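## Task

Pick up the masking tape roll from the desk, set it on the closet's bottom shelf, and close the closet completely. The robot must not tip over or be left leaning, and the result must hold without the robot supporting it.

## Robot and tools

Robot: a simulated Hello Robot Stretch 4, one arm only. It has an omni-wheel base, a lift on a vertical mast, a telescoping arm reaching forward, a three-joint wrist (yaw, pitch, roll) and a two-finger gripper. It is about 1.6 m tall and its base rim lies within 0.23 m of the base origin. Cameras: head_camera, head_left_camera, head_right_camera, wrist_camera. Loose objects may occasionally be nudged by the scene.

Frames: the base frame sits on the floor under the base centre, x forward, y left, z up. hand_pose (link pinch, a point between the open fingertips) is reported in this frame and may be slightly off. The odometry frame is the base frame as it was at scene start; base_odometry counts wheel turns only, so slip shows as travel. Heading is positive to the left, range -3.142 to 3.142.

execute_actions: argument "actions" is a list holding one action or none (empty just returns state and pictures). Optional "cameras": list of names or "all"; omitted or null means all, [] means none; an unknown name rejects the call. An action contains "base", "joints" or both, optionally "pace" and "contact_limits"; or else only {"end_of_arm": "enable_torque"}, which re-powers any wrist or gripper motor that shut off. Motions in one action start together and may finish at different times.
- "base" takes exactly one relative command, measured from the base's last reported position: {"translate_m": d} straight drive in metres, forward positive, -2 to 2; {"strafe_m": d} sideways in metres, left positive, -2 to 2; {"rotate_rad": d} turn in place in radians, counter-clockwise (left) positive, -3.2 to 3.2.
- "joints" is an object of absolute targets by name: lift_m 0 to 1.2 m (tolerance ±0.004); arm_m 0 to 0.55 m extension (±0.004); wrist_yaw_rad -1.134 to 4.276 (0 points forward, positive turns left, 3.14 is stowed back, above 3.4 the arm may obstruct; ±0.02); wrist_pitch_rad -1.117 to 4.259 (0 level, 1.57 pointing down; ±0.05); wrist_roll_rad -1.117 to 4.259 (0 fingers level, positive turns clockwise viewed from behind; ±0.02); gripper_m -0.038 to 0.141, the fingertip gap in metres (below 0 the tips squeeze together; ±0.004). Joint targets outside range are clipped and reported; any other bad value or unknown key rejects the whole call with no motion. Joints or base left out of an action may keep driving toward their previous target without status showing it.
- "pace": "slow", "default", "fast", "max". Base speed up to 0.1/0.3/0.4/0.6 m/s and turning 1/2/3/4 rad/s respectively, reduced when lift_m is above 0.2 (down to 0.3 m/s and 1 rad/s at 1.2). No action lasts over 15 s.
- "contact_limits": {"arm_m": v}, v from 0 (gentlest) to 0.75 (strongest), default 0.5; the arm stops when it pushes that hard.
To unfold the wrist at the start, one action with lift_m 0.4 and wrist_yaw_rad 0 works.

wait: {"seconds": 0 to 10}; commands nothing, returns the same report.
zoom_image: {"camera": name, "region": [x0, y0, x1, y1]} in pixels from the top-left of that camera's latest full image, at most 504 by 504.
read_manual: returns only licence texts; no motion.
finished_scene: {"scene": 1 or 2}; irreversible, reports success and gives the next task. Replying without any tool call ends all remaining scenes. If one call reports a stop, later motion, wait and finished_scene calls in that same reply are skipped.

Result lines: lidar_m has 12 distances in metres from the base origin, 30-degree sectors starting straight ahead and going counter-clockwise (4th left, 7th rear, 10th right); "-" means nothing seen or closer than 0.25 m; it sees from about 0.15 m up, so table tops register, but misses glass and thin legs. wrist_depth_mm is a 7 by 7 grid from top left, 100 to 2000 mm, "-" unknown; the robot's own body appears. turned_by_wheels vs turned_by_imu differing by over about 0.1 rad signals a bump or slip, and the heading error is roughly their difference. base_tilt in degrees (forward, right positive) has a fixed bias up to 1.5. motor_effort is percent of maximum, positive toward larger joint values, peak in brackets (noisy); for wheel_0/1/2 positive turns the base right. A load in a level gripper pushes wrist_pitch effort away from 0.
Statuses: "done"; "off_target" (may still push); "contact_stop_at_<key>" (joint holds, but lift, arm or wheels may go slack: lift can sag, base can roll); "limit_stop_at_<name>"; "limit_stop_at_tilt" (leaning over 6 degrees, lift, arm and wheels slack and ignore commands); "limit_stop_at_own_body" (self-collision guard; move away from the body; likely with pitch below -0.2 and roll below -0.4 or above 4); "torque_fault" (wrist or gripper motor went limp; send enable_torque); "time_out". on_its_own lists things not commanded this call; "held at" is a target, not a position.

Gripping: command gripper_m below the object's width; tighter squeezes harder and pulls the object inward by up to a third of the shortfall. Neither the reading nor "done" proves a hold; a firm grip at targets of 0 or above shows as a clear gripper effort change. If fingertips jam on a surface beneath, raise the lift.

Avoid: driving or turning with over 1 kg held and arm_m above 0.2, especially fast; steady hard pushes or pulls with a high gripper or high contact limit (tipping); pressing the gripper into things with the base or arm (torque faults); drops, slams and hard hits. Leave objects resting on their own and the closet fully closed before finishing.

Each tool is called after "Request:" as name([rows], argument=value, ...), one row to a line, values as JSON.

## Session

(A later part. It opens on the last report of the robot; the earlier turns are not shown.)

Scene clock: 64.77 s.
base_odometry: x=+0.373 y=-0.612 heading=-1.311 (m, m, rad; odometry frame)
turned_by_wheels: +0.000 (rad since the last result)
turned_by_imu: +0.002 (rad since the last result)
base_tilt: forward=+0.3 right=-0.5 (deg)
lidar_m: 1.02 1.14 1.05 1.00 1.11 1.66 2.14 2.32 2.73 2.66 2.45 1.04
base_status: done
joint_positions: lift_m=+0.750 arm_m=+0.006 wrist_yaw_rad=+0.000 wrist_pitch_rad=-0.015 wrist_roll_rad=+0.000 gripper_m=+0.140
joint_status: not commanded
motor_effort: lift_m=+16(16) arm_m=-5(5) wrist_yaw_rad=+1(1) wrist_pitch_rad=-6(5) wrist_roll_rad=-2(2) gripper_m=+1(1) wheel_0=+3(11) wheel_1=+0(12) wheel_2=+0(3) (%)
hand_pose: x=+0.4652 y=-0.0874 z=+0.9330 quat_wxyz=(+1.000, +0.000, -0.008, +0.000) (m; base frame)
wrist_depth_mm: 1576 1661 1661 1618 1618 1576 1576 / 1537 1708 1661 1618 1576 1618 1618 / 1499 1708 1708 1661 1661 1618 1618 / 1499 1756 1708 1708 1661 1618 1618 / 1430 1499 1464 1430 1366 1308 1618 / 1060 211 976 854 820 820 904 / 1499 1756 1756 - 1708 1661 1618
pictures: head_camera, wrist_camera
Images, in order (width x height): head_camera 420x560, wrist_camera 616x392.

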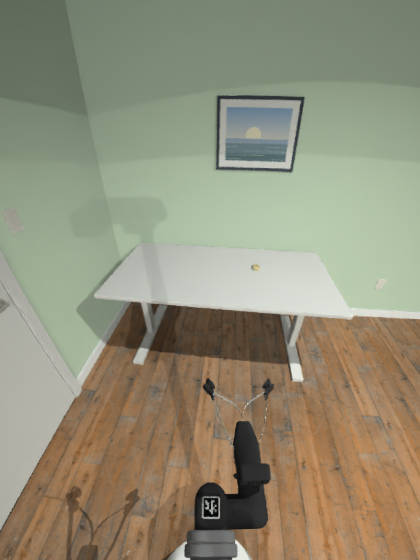

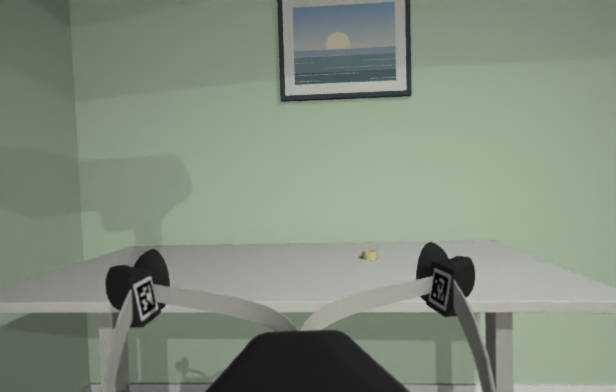

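Request:
execute_actions([
  {"base":{"rotate_rad":-0.16},"joints":{"wrist_pitch_rad":0.5}},
], cameras=[])

Request:
execute_actions([
  {"base":{"translate_m":0.62},"joints":{"arm_m":0.2,"lift_m":0.78},"pace":"fast"},
], cameras=["head_camera","wrist_camera"])

Scene clock: 65.73 s.
base_odometry: x=+0.373 y=-0.612 heading=-1.471 (m, m, rad; odometry frame)
turned_by_wheels: -0.160 (rad since the last result)
turned_by_imu: -0.164 (rad since the last result)
base_tilt: forward=+0.2 right=-0.5 (deg)
lidar_m: 1.03 1.09 1.11 1.00 1.08 1.39 2.13 2.29 2.83 2.65 2.74 1.07
base_status: done
joint_positions: lift_m=+0.750 arm_m=+0.006 wrist_yaw_rad=+0.000 wrist_pitch_rad=+0.502 wrist_roll_rad=+0.000 gripper_m=+0.140
joint_status: all done
motor_effort: lift_m=+16(16) arm_m=-5(5) wrist_yaw_rad=+1(1) wrist_pitch_rad=-4(4) wrist_roll_rad=-2(2) gripper_m=+0(0) wheel_0=+1(7) wheel_1=+0(7) wheel_2=+1(8) (%)
hand_pose: x=+0.4297 y=-0.0874 z=+0.7898 quat_wxyz=(+0.969, +0.000, +0.248, +0.000) (m; base frame)
wrist_depth_mm: 1430 1430 1499 1499 1537 1618 1661 / 904 904 904 904 1008 1708 1756 / 1661 1708 1756 1808 1808 1921 1983 / 1661 1808 1808 1808 1756 1863 1808 / 1397 1464 1464 1499 1397 1464 1464 / 1229 211 1160 1205 1160 1205 1255 / 1060 1060 1078 - 1098 1060 1078
pictures: none
No camera images: the call's "cameras" was empty. Leave "cameras" out to get every camera's image.

Scene clock: 68.67 s.
base_odometry: x=+0.435 y=-1.229 heading=-1.470 (m, m, rad; odometry frame)
turned_by_wheels: +0.000 (rad since the last result)
turned_by_imu: -0.002 (rad since the last result)
base_tilt: forward=+0.3 right=-0.6 (deg)
lidar_m: 0.40 0.43 0.57 1.03 1.07 1.48 2.75 2.88 2.79 2.62 0.62 0.45
base_status: done
joint_positions: lift_m=+0.780 arm_m=+0.199 wrist_yaw_rad=+0.000 wrist_pitch_rad=+0.502 wrist_roll_rad=+0.000 gripper_m=+0.140
joint_status: all done
motor_effort: lift_m=+24(24) arm_m=+5(7) wrist_yaw_rad=+0(1) wrist_pitch_rad=-4(8) wrist_roll_rad=-2(2) gripper_m=+1(1) wheel_0=+1(8) wheel_1=+1(8) wheel_2=+2(14) (%)
hand_pose: x=+0.6230 y=-0.0874 z=+0.8191 quat_wxyz=(+0.969, +0.000, +0.248, +0.000) (m; base frame)
wrist_depth_mm: 715 732 741 759 778 798 831 / 768 778 798 820 831 866 891 / 627 634 634 627 634 634 634 / 484 484 480 477 484 480 480 / 389 389 389 389 389 389 389 / 327 211 307 317 306 317 327 / 282 281 282 - 289 281 282
pictures: head_camera, wrist_camera
Images, in order (width x height): head_camera 420x560, wrist_camera 616x392.

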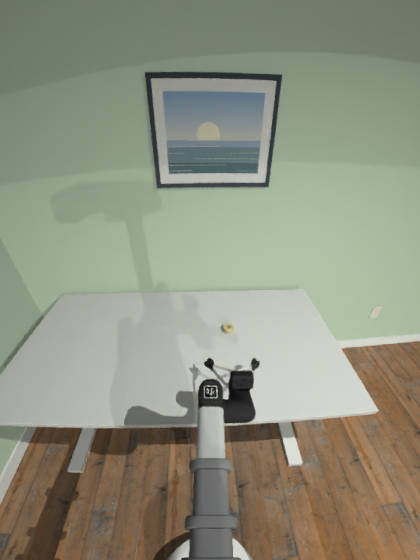

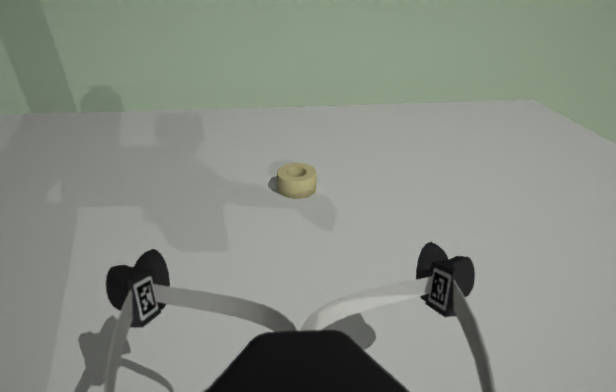

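Request:
execute_actions([
  {"joints":{"arm_m":0.44,"lift_m":0.72}},
], cameras=["wrist_camera"])

Scene clock: 70.60 s.
base_odometry: x=+0.435 y=-1.229 heading=-1.470 (m, m, rad; odometry frame)
turned_by_wheels: +0.000 (rad since the last result)
turned_by_imu: +0.000 (rad since the last result)
base_tilt: forward=+0.3 right=-0.5 (deg)
lidar_m: 0.40 0.41 0.59 1.02 1.11 1.47 2.74 2.87 2.80 2.62 0.64 0.44
base_status: not commanded
joint_positions: lift_m=+0.720 arm_m=+0.439 wrist_yaw_rad=+0.000 wrist_pitch_rad=+0.502 wrist_roll_rad=+0.000 gripper_m=+0.140
joint_status: all done
motor_effort: lift_m=+15(19) arm_m=+5(7) wrist_yaw_rad=+0(1) wrist_pitch_rad=-6(5) wrist_roll_rad=-2(2) gripper_m=+1(1) wheel_0=+1(1) wheel_1=+1(1) wheel_2=+2(1) (%)
hand_pose: x=+0.8629 y=-0.0874 z=+0.7598 quat_wxyz=(+0.969, +0.000, +0.248, +0.000) (m; base frame)
wrist_depth_mm: 500 512 521 539 549 564 574 / 539 549 564 580 591 609 621 / 484 484 484 484 480 484 484 / 368 368 368 368 368 368 368 / 298 297 297 277 297 297 297 / 249 211 235 229 234 242 250 / 215 216 215 - 221 215 216
pictures: wrist_camera
Images, in order (width x height): wrist_camera 616x392.

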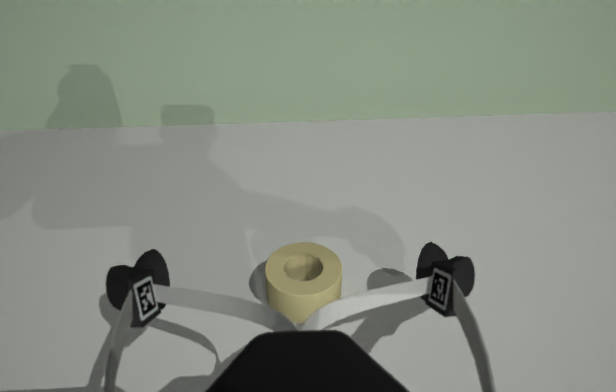

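Request:
execute_actions([
  {"joints":{"arm_m":0.452,"lift_m":0.702}},
], cameras=["wrist_camera"])

Request:
execute_actions([
  {"joints":{"gripper_m":0.02}},
], cameras=["wrist_camera"])

Request:
execute_actions([
  {"joints":{"lift_m":0.76}},
], cameras=["wrist_camera"])

Scene clock: 71.50 s.
base_odometry: x=+0.435 y=-1.229 heading=-1.470 (m, m, rad; odometry frame)
turned_by_wheels: +0.000 (rad since the last result)
turned_by_imu: +0.000 (rad since the last result)
base_tilt: forward=+0.3 right=-0.6 (deg)
lidar_m: 0.38 0.44 0.61 1.01 1.08 1.48 2.74 2.85 2.82 2.62 0.64 0.44
base_status: not commanded
joint_positions: lift_m=+0.703 arm_m=+0.451 wrist_yaw_rad=+0.000 wrist_pitch_rad=+0.500 wrist_roll_rad=+0.000 gripper_m=+0.140
joint_status: all done
motor_effort: lift_m=+13(14) arm_m=+5(7) wrist_yaw_rad=+2(2) wrist_pitch_rad=-1(5) wrist_roll_rad=+0(0) gripper_m=+1(0) wheel_0=+1(1) wheel_1=+1(1) wheel_2=+2(1) (%)
hand_pose: x=+0.8752 y=-0.0875 z=+0.7425 quat_wxyz=(+0.969, +0.000, +0.247, +0.000) (m; base frame)
wrist_depth_mm: 492 500 517 521 535 549 564 / 525 535 549 564 580 597 609 / 445 445 445 445 445 445 445 / 340 338 340 340 340 340 340 / 274 273 273 244 273 273 274 / 229 211 216 211 215 223 230 / 198 198 198 - 204 192 198
pictures: wrist_camera
Images, in order (width x height): wrist_camera 616x392.

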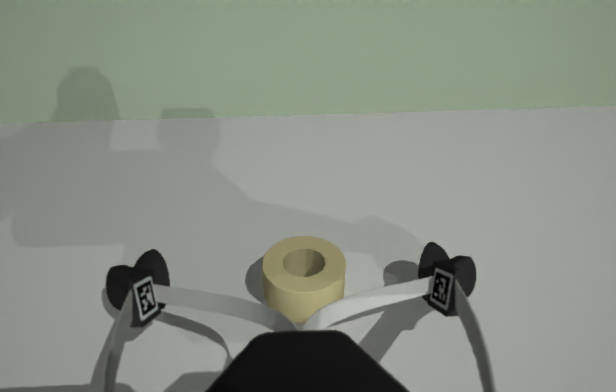

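Scene clock: 73.67 s.
base_odometry: x=+0.435 y=-1.229 heading=-1.470 (m, m, rad; odometry frame)
turned_by_wheels: +0.000 (rad since the last result)
turned_by_imu: +0.000 (rad since the last result)
base_tilt: forward=+0.2 right=-0.6 (deg)
lidar_m: 0.39 0.42 0.58 1.00 1.06 1.49 2.74 2.90 2.79 2.63 0.65 0.45
base_status: not commanded
joint_positions: lift_m=+0.702 arm_m=+0.451 wrist_yaw_rad=+0.000 wrist_pitch_rad=+0.501 wrist_roll_rad=+0.000 gripper_m=+0.020
joint_status: all done
motor_effort: lift_m=+14(14) arm_m=+5(5) wrist_yaw_rad=+1(9) wrist_pitch_rad=-2(10) wrist_roll_rad=+1(1) gripper_m=-17(16) wheel_0=+1(1) wheel_1=+1(1) wheel_2=+2(2) (%)
hand_pose: x=+0.8751 y=-0.0875 z=+0.7422 quat_wxyz=(+0.969, +0.000, +0.248, +0.000) (m; base frame)
wrist_depth_mm: 492 500 512 525 539 554 564 / 525 539 554 569 580 597 603 / 442 439 439 439 442 442 439 / 336 336 336 336 334 336 336 / 271 271 271 237 271 272 272 / 228 228 189 208 193 228 228 / 195 185 196 - 202 190 196
pictures: wrist_camera
Images, in order (width x height): wrist_camera 616x392.

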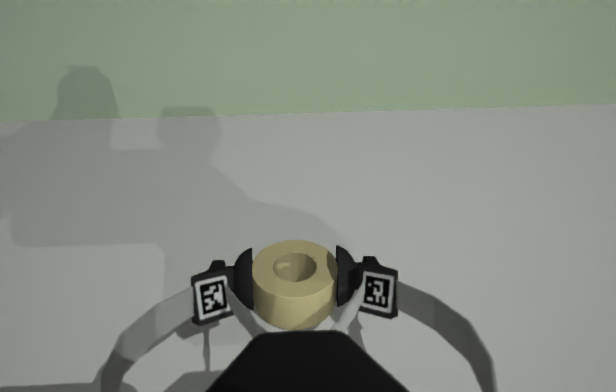

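Scene clock: 74.83 s.
base_odometry: x=+0.435 y=-1.229 heading=-1.470 (m, m, rad; odometry frame)
turned_by_wheels: +0.000 (rad since the last result)
turned_by_imu: +0.000 (rad since the last result)
base_tilt: forward=+0.3 right=-0.5 (deg)
lidar_m: 0.42 0.41 0.61 1.02 1.09 1.47 2.78 2.88 2.82 2.63 0.61 0.46
base_status: not commanded
joint_positions: lift_m=+0.760 arm_m=+0.451 wrist_yaw_rad=+0.000 wrist_pitch_rad=+0.502 wrist_roll_rad=+0.000 gripper_m=+0.020
joint_status: all done
motor_effort: lift_m=+25(22) arm_m=+5(5) wrist_yaw_rad=+1(2) wrist_pitch_rad=-6(7) wrist_roll_rad=+0(0) gripper_m=-17(18) wheel_0=+1(2) wheel_1=+1(1) wheel_2=+2(2) (%)
hand_pose: x=+0.8749 y=-0.0875 z=+0.7990 quat_wxyz=(+0.969, +0.000, +0.248, +0.000) (m; base frame)
wrist_depth_mm: 488 500 512 525 539 549 564 / 525 539 554 564 580 597 615 / 559 574 585 597 609 627 634 / 442 442 442 445 442 442 439 / 357 357 357 237 357 357 357 / 300 301 189 208 193 300 300 / 259 251 258 - 267 251 259
pictures: wrist_camera
Images, in order (width x height): wrist_camera 616x392.

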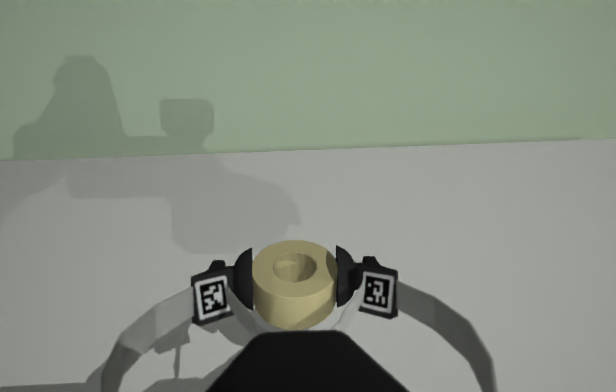

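Request:
execute_actions([
  {"base":{"translate_m":-0.3},"joints":{"arm_m":0.005},"pace":"fast"},
], cameras=[])

Request:
execute_actions([
  {"base":{"rotate_rad":-2.66}},
], cameras=["head_camera"])

Request:
execute_actions([
  {"base":{"translate_m":1.75},"joints":{"lift_m":0.52},"pace":"fast"},
], cameras=[])

Request:
execute_actions([
  {"base":{"rotate_rad":-0.27}},
], cameras=["head_camera","wrist_camera"])

Scene clock: 77.10 s.
base_odometry: x=+0.405 y=-0.930 heading=-1.471 (m, m, rad; odometry frame)
turned_by_wheels: +0.000 (rad since the last result)
turned_by_imu: +0.000 (rad since the last result)
base_tilt: forward=+0.2 right=-0.5 (deg)
lidar_m: 0.71 0.73 1.01 1.02 1.07 1.44 2.44 2.61 2.83 2.66 2.37 0.77
base_status: done
joint_positions: lift_m=+0.760 arm_m=+0.006 wrist_yaw_rad=+0.000 wrist_pitch_rad=+0.502 wrist_roll_rad=+0.000 gripper_m=+0.020
joint_status: all done
motor_effort: lift_m=+24(25) arm_m=-5(6) wrist_yaw_rad=+2(2) wrist_pitch_rad=-7(7) wrist_roll_rad=+0(0) gripper_m=-19(16) wheel_0=-2(9) wheel_1=-1(5) wheel_2=+1(14) (%)
hand_pose: x=+0.4296 y=-0.0875 z=+0.7989 quat_wxyz=(+0.969, +0.000, +0.249, +0.000) (m; base frame)
wrist_depth_mm: 1160 1182 1182 1205 1255 1281 1308 / 854 854 854 854 842 854 1397 / 585 585 585 585 585 585 621 / 1464 1464 1537 1576 1618 1708 1756 / 1464 1499 1499 237 1397 1464 1499 / 1205 1229 189 208 193 1229 1255 / 1078 1042 1060 - 1078 1025 1078
pictures: none
No camera images: the call's "cameras" was empty. Leave "cameras" out to get every camera's image.

Scene clock: 79.70 s.
base_odometry: x=+0.405 y=-0.930 heading=+2.153 (m, m, rad; odometry frame)
turned_by_wheels: -2.660 (rad since the last result)
turned_by_imu: -2.732 (rad since the last result)
base_tilt: forward=+0.3 right=-0.5 (deg)
lidar_m: 2.59 2.90 2.65 2.55 0.76 0.71 0.72 0.96 1.03 1.04 1.38 2.46
base_status: done
joint_positions: lift_m=+0.760 arm_m=+0.006 wrist_yaw_rad=+0.000 wrist_pitch_rad=+0.502 wrist_roll_rad=+0.000 gripper_m=+0.020
joint_status: not commanded
motor_effort: lift_m=+23(24) arm_m=-5(5) wrist_yaw_rad=+1(1) wrist_pitch_rad=-7(7) wrist_roll_rad=+0(1) gripper_m=-17(17) wheel_0=+2(9) wheel_1=+2(7) wheel_2=+1(10) (%)
hand_pose: x=+0.4296 y=-0.0874 z=+0.7990 quat_wxyz=(+0.969, +0.000, +0.248, +0.000) (m; base frame)
wrist_depth_mm: - - - - - - - / - - - - - - - / - - - - - - - / 1808 1863 1863 1863 1863 1808 1863 / 1499 1499 1464 237 1499 1537 1499 / 1255 1229 189 207 193 1255 1229 / 1078 1042 1060 - 1098 1025 1060
pictures: head_camera
Images, in order (width x height): head_camera 420x560.

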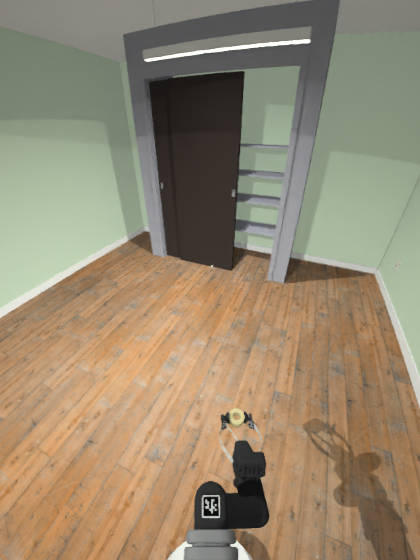

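Scene clock: 85.47 s.
base_odometry: x=-0.557 y=+0.531 heading=+2.153 (m, m, rad; odometry frame)
turned_by_wheels: +0.000 (rad since the last result)
turned_by_imu: -0.004 (rad since the last result)
base_tilt: forward=+0.4 right=-0.6 (deg)
lidar_m: 0.87 1.11 1.97 2.02 2.56 2.35 2.90 1.90 1.70 1.71 0.92 0.85
base_status: done
joint_positions: lift_m=+0.520 arm_m=+0.006 wrist_yaw_rad=+0.000 wrist_pitch_rad=+0.502 wrist_roll_rad=+0.000 gripper_m=+0.020
joint_status: all done
motor_effort: lift_m=+15(22) arm_m=-5(5) wrist_yaw_rad=+0(0) wrist_pitch_rad=-5(7) wrist_roll_rad=-1(1) gripper_m=-18(17) wheel_0=+1(9) wheel_1=+0(10) wheel_2=+1(17) (%)
hand_pose: x=+0.4296 y=-0.0874 z=+0.5597 quat_wxyz=(+0.969, +0.000, +0.249, +0.000) (m; base frame)
wrist_depth_mm: 809 715 654 597 559 1160 1078 / 931 778 707 647 609 1025 946 / 1025 866 768 699 668 1308 1229 / 1138 960 854 768 732 1336 1255 / 1118 1060 931 237 1025 1118 1118 / 917 931 189 208 193 931 931 / 809 788 798 - 820 778 798
pictures: none
No camera images: the call's "cameras" was empty. Leave "cameras" out to get every camera's image.

Scene clock: 86.50 s.
base_odometry: x=-0.557 y=+0.531 heading=+1.883 (m, m, rad; odometry frame)
turned_by_wheels: -0.270 (rad since the last result)
turned_by_imu: -0.277 (rad since the last result)
base_tilt: forward=+0.2 right=-0.5 (deg)
lidar_m: 0.84 0.94 1.41 1.97 2.16 3.19 3.16 2.16 1.75 1.69 1.89 0.92
base_status: done
joint_positions: lift_m=+0.520 arm_m=+0.006 wrist_yaw_rad=+0.000 wrist_pitch_rad=+0.502 wrist_roll_rad=+0.000 gripper_m=+0.020
joint_status: not commanded
motor_effort: lift_m=+15(15) arm_m=-5(5) wrist_yaw_rad=+0(1) wrist_pitch_rad=-6(7) wrist_roll_rad=+0(0) gripper_m=-17(18) wheel_0=+2(7) wheel_1=+1(8) wheel_2=+2(7) (%)
hand_pose: x=+0.4296 y=-0.0875 z=+0.5597 quat_wxyz=(+0.969, +0.000, +0.249, +0.000) (m; base frame)
wrist_depth_mm: 603 585 580 1255 1229 1182 609 / 654 640 621 1138 1160 1025 603 / 707 691 683 1499 1464 1182 615 / 778 768 741 1366 1397 1160 661 / 866 842 798 237 1118 1025 723 / 931 891 189 208 192 831 809 / 798 778 798 - 831 778 809
pictures: head_camera, wrist_camera
Images, in order (width x height): head_camera 420x560, wrist_camera 616x392.

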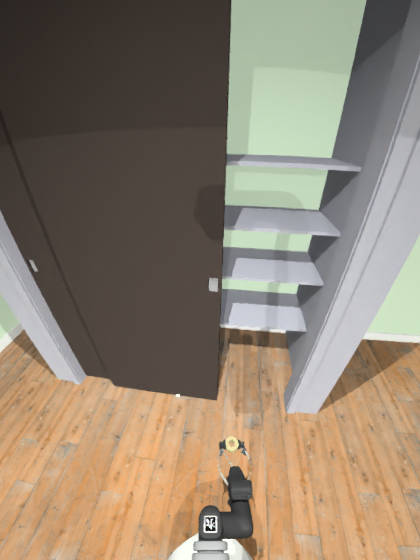

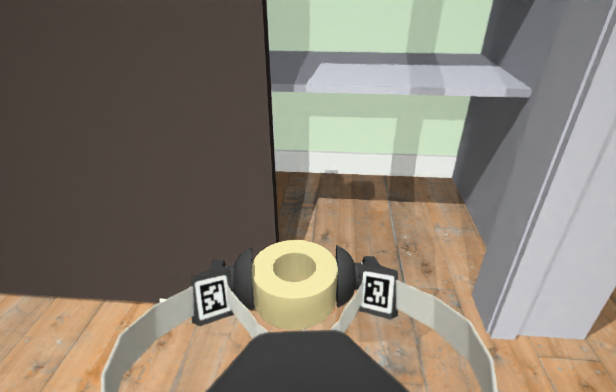

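Request:
execute_actions([
  {"base":{"strafe_m":-0.18},"joints":{"lift_m":0.54}},
], cameras=[])

Request:
execute_actions([
  {"base":{"translate_m":0.4},"joints":{"arm_m":0.25}},
], cameras=["head_camera","wrist_camera"])

Scene clock: 88.50 s.
base_odometry: x=-0.386 y=+0.587 heading=+1.884 (m, m, rad; odometry frame)
turned_by_wheels: +0.000 (rad since the last result)
turned_by_imu: -0.001 (rad since the last result)
base_tilt: forward=+0.3 right=-0.5 (deg)
lidar_m: 0.87 0.90 1.49 2.12 2.36 3.19 3.22 1.98 1.55 1.52 1.72 0.82
base_status: done
joint_positions: lift_m=+0.540 arm_m=+0.006 wrist_yaw_rad=+0.000 wrist_pitch_rad=+0.502 wrist_roll_rad=+0.000 gripper_m=+0.020
joint_status: all done
motor_effort: lift_m=+25(22) arm_m=-5(5) wrist_yaw_rad=+1(0) wrist_pitch_rad=-7(6) wrist_roll_rad=-1(0) gripper_m=-17(18) wheel_0=+0(10) wheel_1=+1(9) wheel_2=+0(0) (%)
hand_pose: x=+0.4296 y=-0.0874 z=+0.5789 quat_wxyz=(+0.969, +0.000, +0.249, +0.000) (m; base frame)
wrist_depth_mm: 580 580 1281 1229 1205 517 504 / 627 621 1118 1118 1098 549 544 / 683 676 1499 1430 1397 597 597 / 750 741 1397 1430 1336 647 1281 / 831 820 842 237 878 715 1098 / 917 878 189 208 193 768 946 / 831 798 820 - 842 798 831
pictures: none
No camera images: the call's "cameras" was empty. Leave "cameras" out to get every camera's image.

Scene clock: 91.30 s.
base_odometry: x=-0.509 y=+0.967 heading=+1.884 (m, m, rad; odometry frame)
turned_by_wheels: +0.000 (rad since the last result)
turned_by_imu: -0.001 (rad since the last result)
base_tilt: forward=+0.3 right=-0.5 (deg)
lidar_m: 0.47 0.46 0.73 2.07 2.30 3.51 3.58 2.05 1.58 1.56 0.53 0.48
base_status: done
joint_positions: lift_m=+0.540 arm_m=+0.249 wrist_yaw_rad=+0.000 wrist_pitch_rad=+0.502 wrist_roll_rad=+0.000 gripper_m=+0.020
joint_status: all done
motor_effort: lift_m=+24(25) arm_m=+5(5) wrist_yaw_rad=+1(1) wrist_pitch_rad=-5(6) wrist_roll_rad=-1(0) gripper_m=-17(17) wheel_0=+2(4) wheel_1=+1(5) wheel_2=+0(10) (%)
hand_pose: x=+0.6729 y=-0.0874 z=+0.5790 quat_wxyz=(+0.969, +0.000, +0.248, +0.000) (m; base frame)
wrist_depth_mm: 654 640 634 627 615 603 585 / 715 699 683 668 661 647 591 / 691 691 691 691 691 676 585 / 525 521 525 525 525 521 517 / 424 424 421 237 424 424 421 / 931 389 190 207 193 368 366 / 809 798 820 - 842 750 564
pictures: head_camera, wrist_camera
Images, in order (width x height): head_camera 420x560, wrist_camera 616x392.

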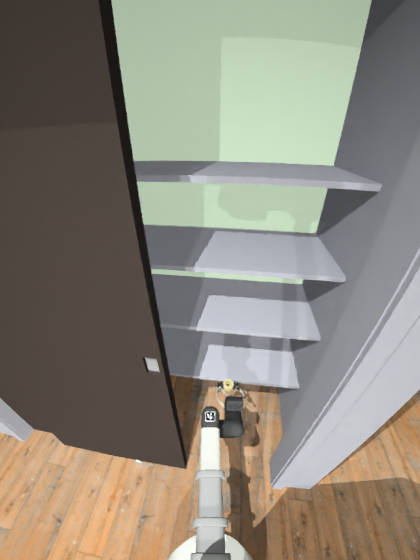

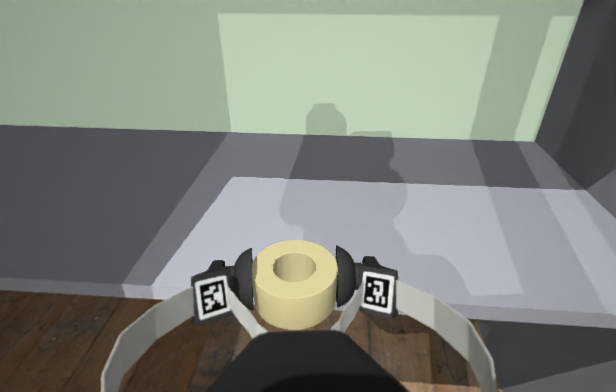

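Request:
execute_actions([
  {"joints":{"arm_m":0.46,"lift_m":0.49}},
], cameras=[])

Request:
execute_actions([
  {"joints":{"lift_m":0.442},"pace":"slow"},
], cameras=["wrist_camera"])

Scene clock: 93.17 s.
base_odometry: x=-0.509 y=+0.967 heading=+1.884 (m, m, rad; odometry frame)
turned_by_wheels: +0.000 (rad since the last result)
turned_by_imu: +0.000 (rad since the last result)
base_tilt: forward=+0.3 right=-0.5 (deg)
lidar_m: 0.52 0.47 0.73 2.09 2.30 3.45 3.63 2.04 1.57 1.58 0.54 0.50
base_status: not commanded
joint_positions: lift_m=+0.490 arm_m=+0.459 wrist_yaw_rad=+0.000 wrist_pitch_rad=+0.502 wrist_roll_rad=+0.000 gripper_m=+0.020
joint_status: all done
motor_effort: lift_m=+15(18) arm_m=+5(6) wrist_yaw_rad=-1(1) wrist_pitch_rad=-7(6) wrist_roll_rad=-1(0) gripper_m=-18(18) wheel_0=+2(2) wheel_1=+1(1) wheel_2=+0(0) (%)
hand_pose: x=+0.8829 y=-0.0874 z=+0.5298 quat_wxyz=(+0.969, +0.000, +0.248, +0.000) (m; base frame)
wrist_depth_mm: 452 439 433 427 421 413 404 / 488 477 469 459 452 445 436 / 521 512 500 500 492 480 473 / 433 430 430 430 430 427 430 / 347 347 349 237 347 349 349 / 291 291 190 208 193 293 291 / 252 244 251 - 258 245 252
pictures: none
No camera images: the call's "cameras" was empty. Leave "cameras" out to get every camera's image.

Scene clock: 94.43 s.
base_odometry: x=-0.509 y=+0.967 heading=+1.884 (m, m, rad; odometry frame)
turned_by_wheels: +0.000 (rad since the last result)
turned_by_imu: +0.000 (rad since the last result)
base_tilt: forward=+0.3 right=-0.6 (deg)
lidar_m: 0.52 0.44 0.70 2.10 2.32 3.53 3.63 2.06 1.58 1.58 0.50 0.47
base_status: not commanded
joint_positions: lift_m=+0.442 arm_m=+0.459 wrist_yaw_rad=+0.000 wrist_pitch_rad=+0.502 wrist_roll_rad=+0.000 gripper_m=+0.020
joint_status: all done
motor_effort: lift_m=+15(11) arm_m=+5(5) wrist_yaw_rad=+0(0) wrist_pitch_rad=-4(7) wrist_roll_rad=-1(1) gripper_m=-19(17) wheel_0=+2(2) wheel_1=+1(1) wheel_2=+0(0) (%)
hand_pose: x=+0.8829 y=-0.0874 z=+0.4818 quat_wxyz=(+0.969, +0.000, +0.248, +0.000) (m; base frame)
wrist_depth_mm: 449 442 436 430 421 413 407 / 488 480 469 462 452 445 436 / 442 445 442 445 445 442 442 / 338 338 338 340 338 338 338 / 274 273 274 237 274 274 273 / 230 230 189 208 193 230 230 / 199 192 198 - 204 193 198
pictures: wrist_camera
Images, in order (width x height): wrist_camera 616x392.

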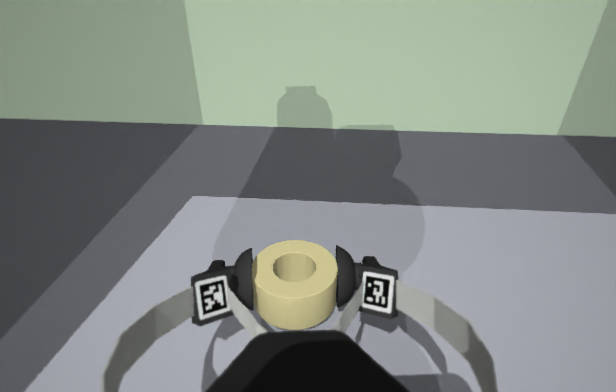

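Request:
execute_actions([
  {"joints":{"gripper_m":0.09}},
], cameras=[])

Request:
execute_actions([
  {"joints":{"lift_m":0.49}},
], cameras=["wrist_camera"])

Request:
execute_actions([
  {"joints":{"arm_m":0.005},"base":{"translate_m":-0.08},"pace":"fast"},
], cameras=[])

Request:
execute_actions([
  {"joints":{"gripper_m":-0.01,"wrist_roll_rad":1.57},"base":{"rotate_rad":-0.07}},
], cameras=["head_camera"])

Request:
execute_actions([
  {"base":{"strafe_m":0.9},"pace":"fast"},
])

Scene clock: 96.10 s.
base_odometry: x=-0.509 y=+0.967 heading=+1.884 (m, m, rad; odometry frame)
turned_by_wheels: +0.000 (rad since the last result)
turned_by_imu: +0.000 (rad since the last result)
base_tilt: forward=+0.3 right=-0.6 (deg)
lidar_m: 0.45 0.46 0.71 2.10 2.32 3.51 3.62 2.07 1.62 1.59 0.54 0.50
base_status: not commanded
joint_positions: lift_m=+0.442 arm_m=+0.459 wrist_yaw_rad=+0.001 wrist_pitch_rad=+0.500 wrist_roll_rad=+0.000 gripper_m=+0.090
joint_status: all done
motor_effort: lift_m=+15(15) arm_m=+5(5) wrist_yaw_rad=-3(2) wrist_pitch_rad=-1(6) wrist_roll_rad=-1(0) gripper_m=-2(17) wheel_0=+2(2) wheel_1=+1(1) wheel_2=+0(0) (%)
hand_pose: x=+0.8833 y=-0.0872 z=+0.4824 quat_wxyz=(+0.969, +0.000, +0.247, +0.000) (m; base frame)
wrist_depth_mm: 449 442 436 427 415 413 407 / 488 477 469 462 452 442 436 / 452 452 452 449 452 455 452 / 343 343 342 343 343 342 343 / 277 277 277 248 277 277 277 / 233 224 218 213 207 232 232 / 200 195 200 - 206 194 200
pictures: none
No camera images: the call's "cameras" was empty. Leave "cameras" out to get every camera's image.

Scene clock: 97.17 s.
base_odometry: x=-0.509 y=+0.967 heading=+1.884 (m, m, rad; odometry frame)
turned_by_wheels: +0.000 (rad since the last result)
turned_by_imu: +0.000 (rad since the last result)
base_tilt: forward=+0.3 right=-0.6 (deg)
lidar_m: 0.50 0.44 0.73 2.09 2.33 3.47 3.60 2.05 1.59 1.56 0.51 0.47
base_status: not commanded
joint_positions: lift_m=+0.490 arm_m=+0.459 wrist_yaw_rad=+0.000 wrist_pitch_rad=+0.502 wrist_roll_rad=+0.000 gripper_m=+0.090
joint_status: all done
motor_effort: lift_m=+24(28) arm_m=+5(5) wrist_yaw_rad=+0(3) wrist_pitch_rad=-4(4) wrist_roll_rad=+0(0) gripper_m=-1(2) wheel_0=+2(2) wheel_1=+1(1) wheel_2=+0(0) (%)
hand_pose: x=+0.8830 y=-0.0873 z=+0.5291 quat_wxyz=(+0.969, +0.000, +0.248, +0.000) (m; base frame)
wrist_depth_mm: 449 442 436 427 421 413 407 / 484 480 469 459 452 445 436 / 517 512 500 500 492 480 473 / 430 430 430 430 430 430 430 / 347 347 347 347 345 347 347 / 291 282 274 267 272 291 291 / 251 244 251 - 258 244 251
pictures: wrist_camera
Images, in order (width x height): wrist_camera 616x392.

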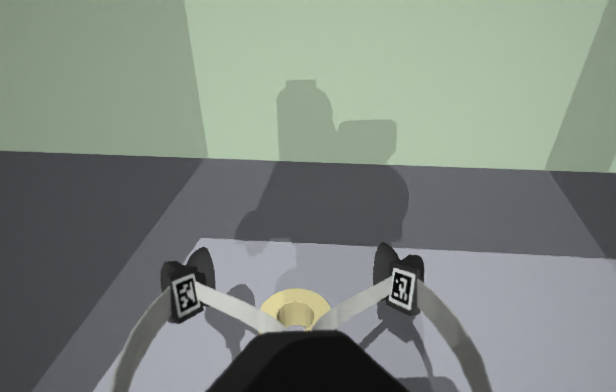

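Scene clock: 99.20 s.
base_odometry: x=-0.485 y=+0.891 heading=+1.884 (m, m, rad; odometry frame)
turned_by_wheels: +0.000 (rad since the last result)
turned_by_imu: +0.000 (rad since the last result)
base_tilt: forward=+0.2 right=-0.6 (deg)
lidar_m: 0.55 0.57 0.86 2.11 2.33 3.49 3.34 2.06 1.58 1.57 0.63 0.53
base_status: done
joint_positions: lift_m=+0.490 arm_m=+0.006 wrist_yaw_rad=+0.000 wrist_pitch_rad=+0.502 wrist_roll_rad=+0.000 gripper_m=+0.090
joint_status: all done
motor_effort: lift_m=+24(24) arm_m=-5(11) wrist_yaw_rad=+1(1) wrist_pitch_rad=-6(6) wrist_roll_rad=+0(1) gripper_m=-1(2) wheel_0=+1(7) wheel_1=+0(6) wheel_2=-1(13) (%)
hand_pose: x=+0.4297 y=-0.0875 z=+0.5290 quat_wxyz=(+0.969, +0.000, +0.248, +0.000) (m; base frame)
wrist_depth_mm: 960 946 931 931 904 831 549 / 759 820 831 820 831 768 544 / 334 1118 1118 1078 1060 654 373 / 353 1229 1205 1182 1138 798 368 / 379 1078 1060 1078 1078 788 364 / 424 439 831 878 842 496 359 / 480 480 768 - 788 459 370
pictures: none
No camera images: the call's "cameras" was empty. Leave "cameras" out to get every camera's image.

Scene clock: 100.97 s.
base_odometry: x=-0.485 y=+0.891 heading=+1.814 (m, m, rad; odometry frame)
turned_by_wheels: -0.069 (rad since the last result)
turned_by_imu: -0.072 (rad since the last result)
base_tilt: forward=+0.3 right=-0.5 (deg)
lidar_m: 0.81 0.53 0.78 2.13 2.25 3.27 3.56 2.17 1.62 1.55 0.67 0.55
base_status: done
joint_positions: lift_m=+0.490 arm_m=+0.006 wrist_yaw_rad=+0.000 wrist_pitch_rad=+0.502 wrist_roll_rad=+1.570 gripper_m=-0.010
joint_status: all done
motor_effort: lift_m=+24(24) arm_m=-5(5) wrist_yaw_rad=+1(0) wrist_pitch_rad=-6(6) wrist_roll_rad=+0(2) gripper_m=-10(10) wheel_0=+3(3) wheel_1=+2(7) wheel_2=+4(5) (%)
hand_pose: x=+0.4297 y=-0.0874 z=+0.5290 quat_wxyz=(+0.685, +0.685, +0.176, -0.176) (m; base frame)
wrist_depth_mm: 691 683 597 402 402 439 539 / 831 904 1025 1060 866 647 564 / 842 891 1060 1160 866 699 574 / 842 917 1078 1160 878 699 580 / 854 917 715 1098 878 699 585 / 866 946 185 195 185 699 585 / 878 931 683 - 866 603 585
pictures: head_camera
Images, in order (width x height): head_camera 420x560.

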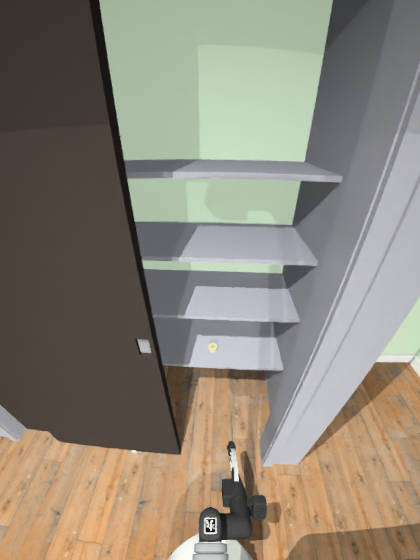

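Scene clock: 104.37 s.
base_odometry: x=-1.358 y=+0.674 heading=+1.814 (m, m, rad; odometry frame)
turned_by_wheels: +0.000 (rad since the last result)
turned_by_imu: +0.002 (rad since the last result)
base_tilt: forward=+0.3 right=-0.5 (deg)
lidar_m: 0.54 0.60 1.25 1.21 1.30 1.86 3.49 2.87 2.56 2.49 0.79 0.58
base_status: done
joint_positions: lift_m=+0.490 arm_m=+0.006 wrist_yaw_rad=+0.000 wrist_pitch_rad=+0.502 wrist_roll_rad=+1.570 gripper_m=-0.010
joint_status: not commanded
motor_effort: lift_m=+24(24) arm_m=-5(5) wrist_yaw_rad=+1(0) wrist_pitch_rad=-7(6) wrist_roll_rad=-1(1) gripper_m=-11(11) wheel_0=+2(11) wheel_1=+0(13) wheel_2=+0(2) (%)
hand_pose: x=+0.4297 y=-0.0874 z=+0.5290 quat_wxyz=(+0.685, +0.685, +0.176, -0.176) (m; base frame)
wrist_depth_mm: 277 309 347 399 466 559 569 / 279 312 351 404 477 574 574 / 285 315 357 410 480 585 569 / 286 319 362 415 492 597 580 / 290 322 362 402 500 615 580 / 293 324 185 195 185 676 585 / 297 315 387 - 591 654 591
pictures: head_camera, head_left_camera, head_right_camera, wrist_camera
Images, in order (width x height): head_camera 420x560, head_left_camera 420x672, head_right_camera 420x672, wrist_camera 616x392.

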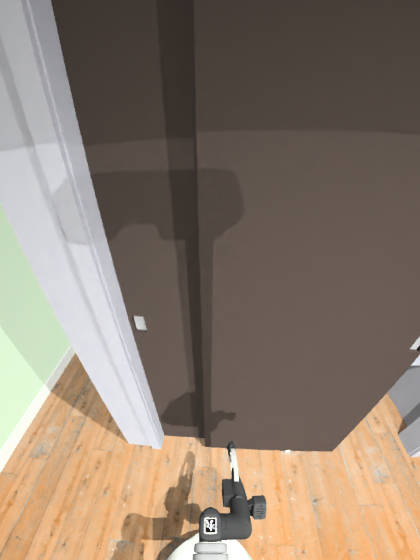

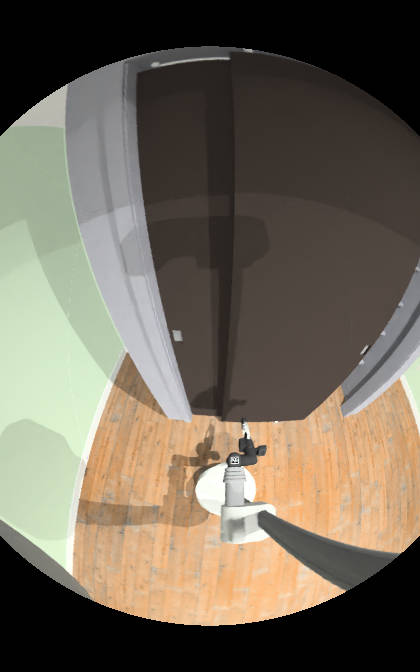

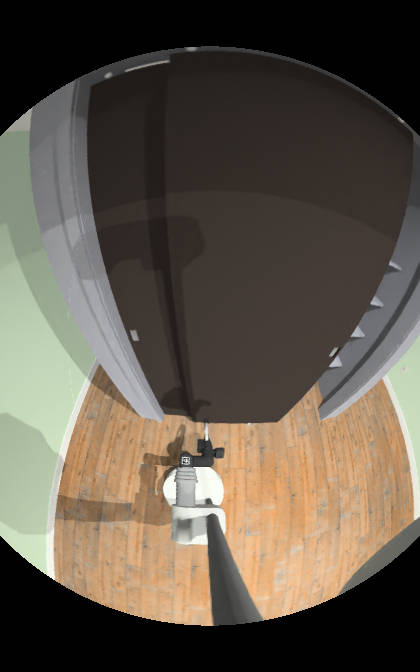

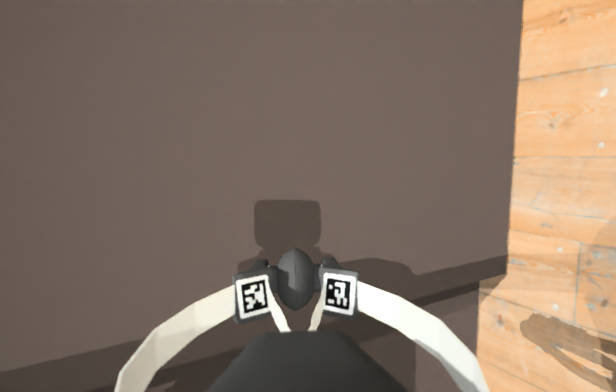

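Request:
execute_actions([
  {"base":{"strafe_m":0.145},"joints":{"wrist_pitch_rad":0,"arm_m":0.04}},
], cameras=["wrist_camera","head_camera"])

Scene clock: 106.20 s.
base_odometry: x=-1.499 y=+0.639 heading=+1.814 (m, m, rad; odometry frame)
turned_by_wheels: +0.000 (rad since the last result)
turned_by_imu: +0.000 (rad since the last result)
base_tilt: forward=+0.3 right=-0.6 (deg)
lidar_m: 0.58 0.56 1.09 1.07 1.13 1.66 3.50 2.81 2.72 2.62 0.76 0.57
base_status: done
joint_positions: lift_m=+0.490 arm_m=+0.039 wrist_yaw_rad=+0.000 wrist_pitch_rad=+0.003 wrist_roll_rad=+1.570 gripper_m=-0.010
joint_status: all done
motor_effort: lift_m=+24(24) arm_m=+5(4) wrist_yaw_rad=+0(1) wrist_pitch_rad=-7(6) wrist_roll_rad=-1(0) gripper_m=-10(12) wheel_0=-2(10) wheel_1=+0(10) wheel_2=+0(0) (%)
hand_pose: x=+0.4985 y=-0.0874 z=+0.6671 quat_wxyz=(+0.707, +0.707, +0.001, -0.001) (m; base frame)
wrist_depth_mm: 289 294 298 304 309 315 319 / 293 298 303 309 315 320 324 / 297 303 307 312 317 325 330 / 301 307 314 319 325 330 336 / 351 357 364 368 377 384 392 / 357 364 186 195 186 392 399 / 362 366 375 - 392 397 404
pictures: head_camera, wrist_camera
Images, in order (width x height): head_camera 420x560, wrist_camera 616x392.

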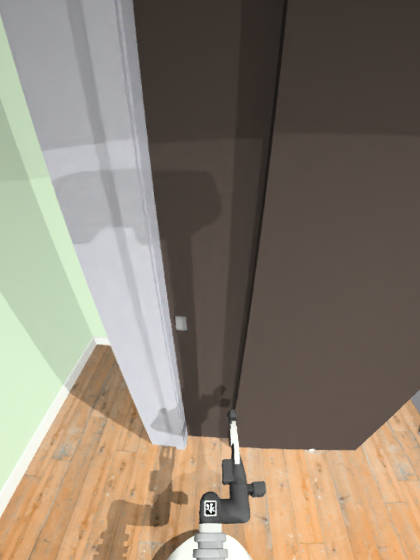

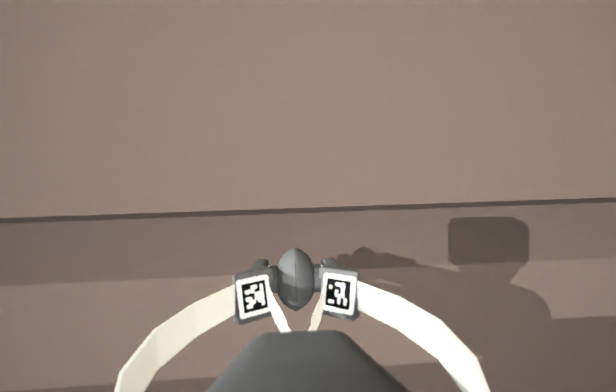

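Request:
execute_actions([
  {"joints":{"arm_m":0.168},"contact_limits":{"arm_m":0.2}},
], cameras=[])

Request:
execute_actions([
  {"base":{"strafe_m":-0.3},"pace":"slow"},
], cameras=["wrist_camera","head_camera"])

Scene clock: 107.70 s.
base_odometry: x=-1.499 y=+0.639 heading=+1.814 (m, m, rad; odometry frame)
turned_by_wheels: +0.000 (rad since the last result)
turned_by_imu: +0.000 (rad since the last result)
base_tilt: forward=+0.3 right=-0.5 (deg)
lidar_m: 0.56 0.57 1.10 1.07 1.14 1.67 3.48 2.83 2.71 2.61 0.78 0.59
base_status: not commanded
joint_positions: lift_m=+0.490 arm_m=+0.167 wrist_yaw_rad=+0.000 wrist_pitch_rad=+0.002 wrist_roll_rad=+1.570 gripper_m=-0.010
joint_status: all done
motor_effort: lift_m=+24(24) arm_m=+5(4) wrist_yaw_rad=+0(1) wrist_pitch_rad=-6(6) wrist_roll_rad=+0(0) gripper_m=-11(10) wheel_0=-2(2) wheel_1=+0(0) wheel_2=+0(0) (%)
contact_limits: arm_m 0.2
hand_pose: x=+0.6265 y=-0.0874 z=+0.6672 quat_wxyz=(+0.707, +0.707, +0.001, -0.001) (m; base frame)
wrist_depth_mm: 172 174 178 181 183 187 190 / 174 177 180 183 186 190 193 / 176 180 182 186 190 193 196 / 179 182 185 189 192 196 199 / 227 231 234 237 243 248 252 / 230 234 185 195 186 252 257 / 233 236 240 - 252 256 262
pictures: none
No camera images: the call's "cameras" was empty. Leave "cameras" out to get every camera's image.

Scene clock: 111.83 s.
base_odometry: x=-1.208 y=+0.711 heading=+1.816 (m, m, rad; odometry frame)
turned_by_wheels: +0.002 (rad since the last result)
turned_by_imu: +0.087 (rad since the last result)
base_tilt: forward=+0.3 right=-0.5 (deg)
lidar_m: 0.54 0.67 1.34 1.34 1.49 2.33 3.46 2.97 2.35 2.35 0.73 0.57
base_status: done
joint_positions: lift_m=+0.490 arm_m=+0.167 wrist_yaw_rad=+0.007 wrist_pitch_rad=+0.002 wrist_roll_rad=+1.570 gripper_m=-0.010
joint_status: not commanded
on_its_own: wrist_yaw_rad is at rest, and its effort (-20) is outside its rest range (-13 to +13)
motor_effort: lift_m=+24(24) arm_m=+5(5) wrist_yaw_rad=-20(58) wrist_pitch_rad=-6(5) wrist_roll_rad=+0(1) gripper_m=-4(11) wheel_0=+17(26) wheel_1=+5(6) wheel_2=-2(8) (%)
hand_pose: x=+0.6272 y=-0.0854 z=+0.6672 quat_wxyz=(+0.708, +0.707, +0.003, +0.002) (m; base frame)
wrist_depth_mm: 153 155 158 160 163 167 169 / 157 159 163 165 168 172 175 / 161 164 167 170 174 177 180 / 166 169 172 176 180 183 186 / 171 174 178 181 185 190 193 / 224 228 187 216 186 248 254 / 231 234 240 - 253 257 263
pictures: head_camera, wrist_camera
Images, in order (width x height): head_camera 420x560, wrist_camera 616x392.

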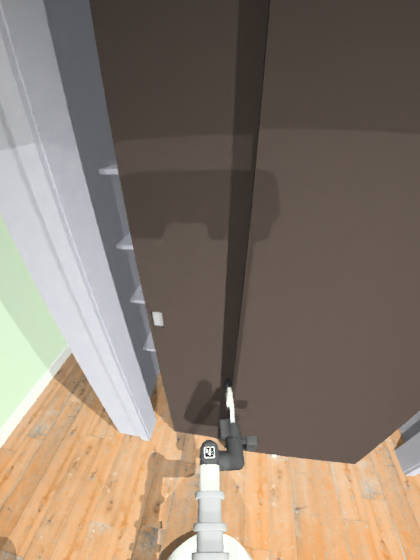

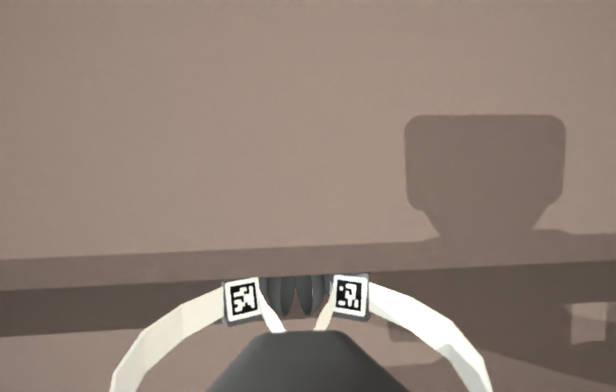

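Request:
execute_actions([
  {"base":{"rotate_rad":-0.11},"joints":{"arm_m":0.15},"pace":"slow"},
], cameras=[])

Request:
execute_actions([
  {"base":{"strafe_m":-0.15},"pace":"slow"},
], cameras=["wrist_camera","head_camera"])

Scene clock: 113.07 s.
base_odometry: x=-1.208 y=+0.711 heading=+1.706 (m, m, rad; odometry frame)
turned_by_wheels: -0.109 (rad since the last result)
turned_by_imu: -0.110 (rad since the last result)
base_tilt: forward=+0.3 right=-0.5 (deg)
lidar_m: 0.59 0.63 0.80 1.34 1.42 2.04 3.50 2.82 2.43 2.31 0.82 0.61
base_status: done
joint_positions: lift_m=+0.490 arm_m=+0.151 wrist_yaw_rad=+0.000 wrist_pitch_rad=+0.002 wrist_roll_rad=+1.570 gripper_m=-0.010
joint_status: all done
motor_effort: lift_m=+24(24) arm_m=-5(8) wrist_yaw_rad=+0(96) wrist_pitch_rad=-5(8) wrist_roll_rad=-1(3) gripper_m=-10(12) wheel_0=+3(31) wheel_1=+2(15) wheel_2=+3(18) (%)
hand_pose: x=+0.6103 y=-0.0873 z=+0.6672 quat_wxyz=(+0.707, +0.707, +0.001, -0.001) (m; base frame)
wrist_depth_mm: 224 229 232 236 241 245 249 / 228 231 235 239 243 247 252 / 229 234 238 242 247 251 255 / 233 236 241 245 250 255 259 / 236 239 243 247 252 258 262 / 238 242 185 195 186 262 265 / 241 244 250 - 259 264 270
pictures: none
No camera images: the call's "cameras" was empty. Leave "cameras" out to get every camera's image.

Scene clock: 115.70 s.
base_odometry: x=-1.060 y=+0.732 heading=+1.706 (m, m, rad; odometry frame)
turned_by_wheels: +0.000 (rad since the last result)
turned_by_imu: -0.001 (rad since the last result)
base_tilt: forward=+0.3 right=-0.6 (deg)
lidar_m: 0.56 0.64 0.77 1.49 1.57 2.28 3.52 2.82 2.22 2.16 0.79 0.57
base_status: done
joint_positions: lift_m=+0.490 arm_m=+0.151 wrist_yaw_rad=+0.000 wrist_pitch_rad=+0.002 wrist_roll_rad=+1.570 gripper_m=-0.010
joint_status: not commanded
motor_effort: lift_m=+24(24) arm_m=-5(5) wrist_yaw_rad=-1(0) wrist_pitch_rad=-5(7) wrist_roll_rad=+0(0) gripper_m=-11(11) wheel_0=+3(5) wheel_1=-1(7) wheel_2=+0(2) (%)
hand_pose: x=+0.6103 y=-0.0874 z=+0.6672 quat_wxyz=(+0.707, +0.707, +0.001, -0.001) (m; base frame)
wrist_depth_mm: 179 181 185 188 191 195 198 / 181 183 187 190 194 198 201 / 183 186 189 193 196 200 203 / 185 188 192 195 198 203 206 / 229 233 236 212 246 251 254 / 232 236 185 195 186 253 258 / 235 237 242 - 253 256 262
pictures: head_camera, wrist_camera
Images, in order (width x height): head_camera 420x560, wrist_camera 616x392.

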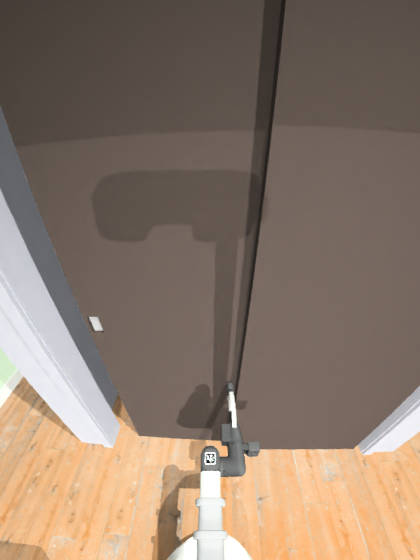

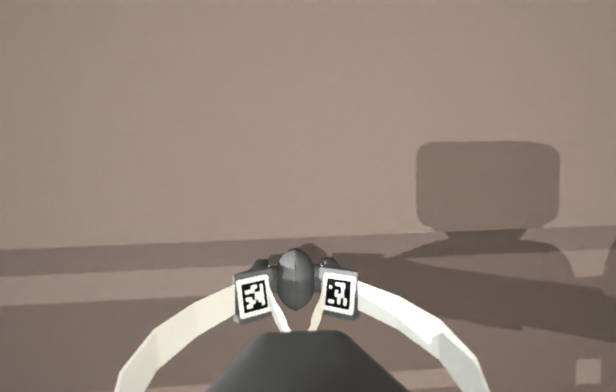

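Request:
execute_actions([
  {"base":{"strafe_m":-0.045},"joints":{"arm_m":0.14},"pace":"slow"},
], cameras=["wrist_camera","head_camera","head_right_camera"])

Scene clock: 117.33 s.
base_odometry: x=-1.015 y=+0.738 heading=+1.707 (m, m, rad; odometry frame)
turned_by_wheels: +0.000 (rad since the last result)
turned_by_imu: +0.000 (rad since the last result)
base_tilt: forward=+0.3 right=-0.5 (deg)
lidar_m: 0.53 0.63 0.83 1.53 1.63 2.33 3.06 2.82 2.21 2.14 0.79 0.57
base_status: done
joint_positions: lift_m=+0.490 arm_m=+0.141 wrist_yaw_rad=+0.000 wrist_pitch_rad=+0.002 wrist_roll_rad=+1.570 gripper_m=-0.010
joint_status: all done
motor_effort: lift_m=+24(24) arm_m=-5(6) wrist_yaw_rad=-1(38) wrist_pitch_rad=-5(7) wrist_roll_rad=+0(1) gripper_m=-10(12) wheel_0=+3(13) wheel_1=-2(5) wheel_2=+2(1) (%)
hand_pose: x=+0.6003 y=-0.0873 z=+0.6672 quat_wxyz=(+0.707, +0.707, +0.001, -0.001) (m; base frame)
wrist_depth_mm: 185 188 191 194 198 202 205 / 187 190 193 196 200 204 207 / 189 192 196 199 203 206 211 / 191 195 198 202 206 209 212 / 193 197 202 204 257 262 267 / 242 246 186 195 185 267 271 / 246 248 254 - 264 268 274
pictures: head_camera, head_right_camera, wrist_camera
Images, in order (width x height): head_camera 420x560, head_right_camera 420x672, wrist_camera 616x392.

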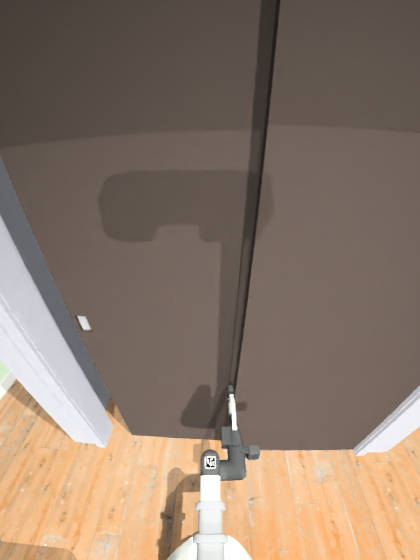

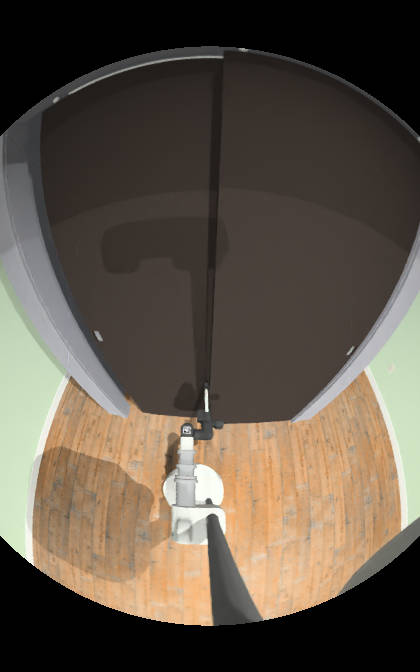

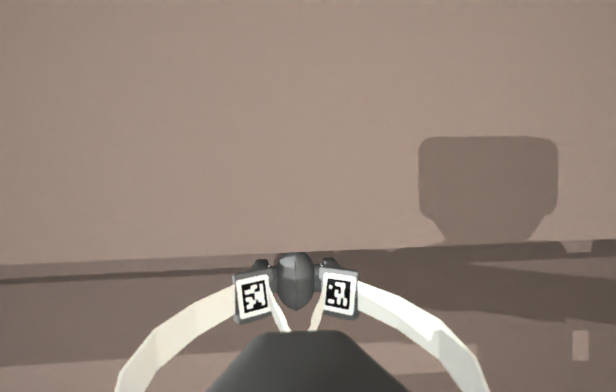

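Request:
execute_actions([
  {"base":{"strafe_m":-0.07},"pace":"slow"},
], cameras=["head_camera","head_right_camera"])

Scene clock: 119.27 s.
torque_fault: wrist_yaw_rad switched itself off since the last result.
base_odometry: x=-0.946 y=+0.747 heading=+1.706 (m, m, rad; odometry frame)
turned_by_wheels: +0.000 (rad since the last result)
turned_by_imu: +0.015 (rad since the last result)
base_tilt: forward=+0.2 right=-0.6 (deg)
lidar_m: 0.57 0.63 0.89 1.60 1.72 2.45 3.49 2.83 2.15 2.08 0.75 0.57
base_status: done
joint_positions: lift_m=+0.490 arm_m=+0.140 wrist_yaw_rad=+0.188 wrist_pitch_rad=+0.002 wrist_roll_rad=+1.570 gripper_m=-0.010
joint_status: not commanded
on_its_own: wrist_yaw_rad is off since a torque_fault, until you send "end_of_arm": "enable_torque" (your +0.000 is given up)
motor_effort: lift_m=+24(24) arm_m=+0(5) wrist_yaw_rad=+0(100) wrist_pitch_rad=-4(7) wrist_roll_rad=-1(0) gripper_m=-10(10) wheel_0=+2(29) wheel_1=-3(8) wheel_2=+0(9) (%)
hand_pose: x=+0.6107 y=-0.0320 z=+0.6673 quat_wxyz=(+0.704, +0.704, +0.067, +0.066) (m; base frame)
wrist_depth_mm: 154 157 160 163 166 169 171 / 160 163 166 169 173 176 178 / 167 170 173 176 180 183 186 / 174 177 180 184 188 191 195 / 181 185 189 193 196 201 206 / 239 243 185 195 186 266 271 / 250 250 258 - 272 277 286
pictures: head_camera, head_right_camera
Images, in order (width x height): head_camera 420x560, head_right_camera 420x672.

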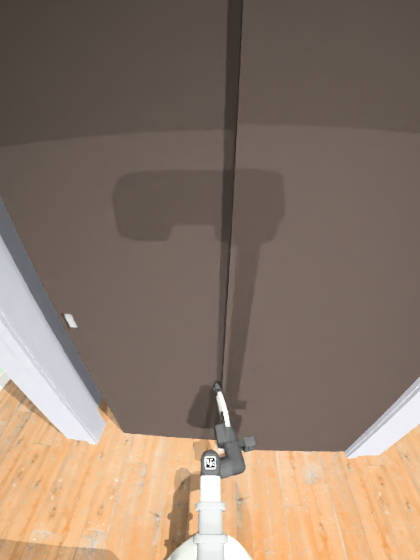

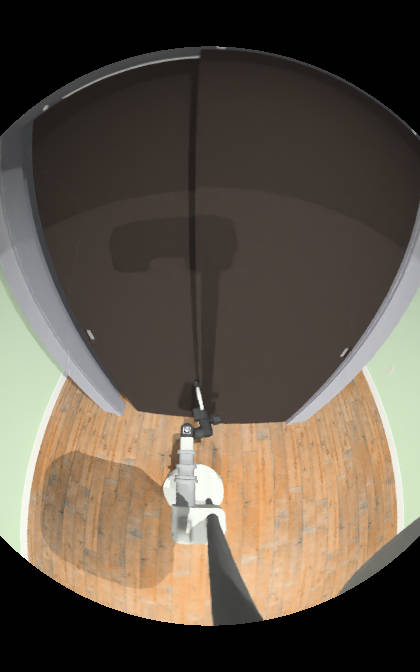

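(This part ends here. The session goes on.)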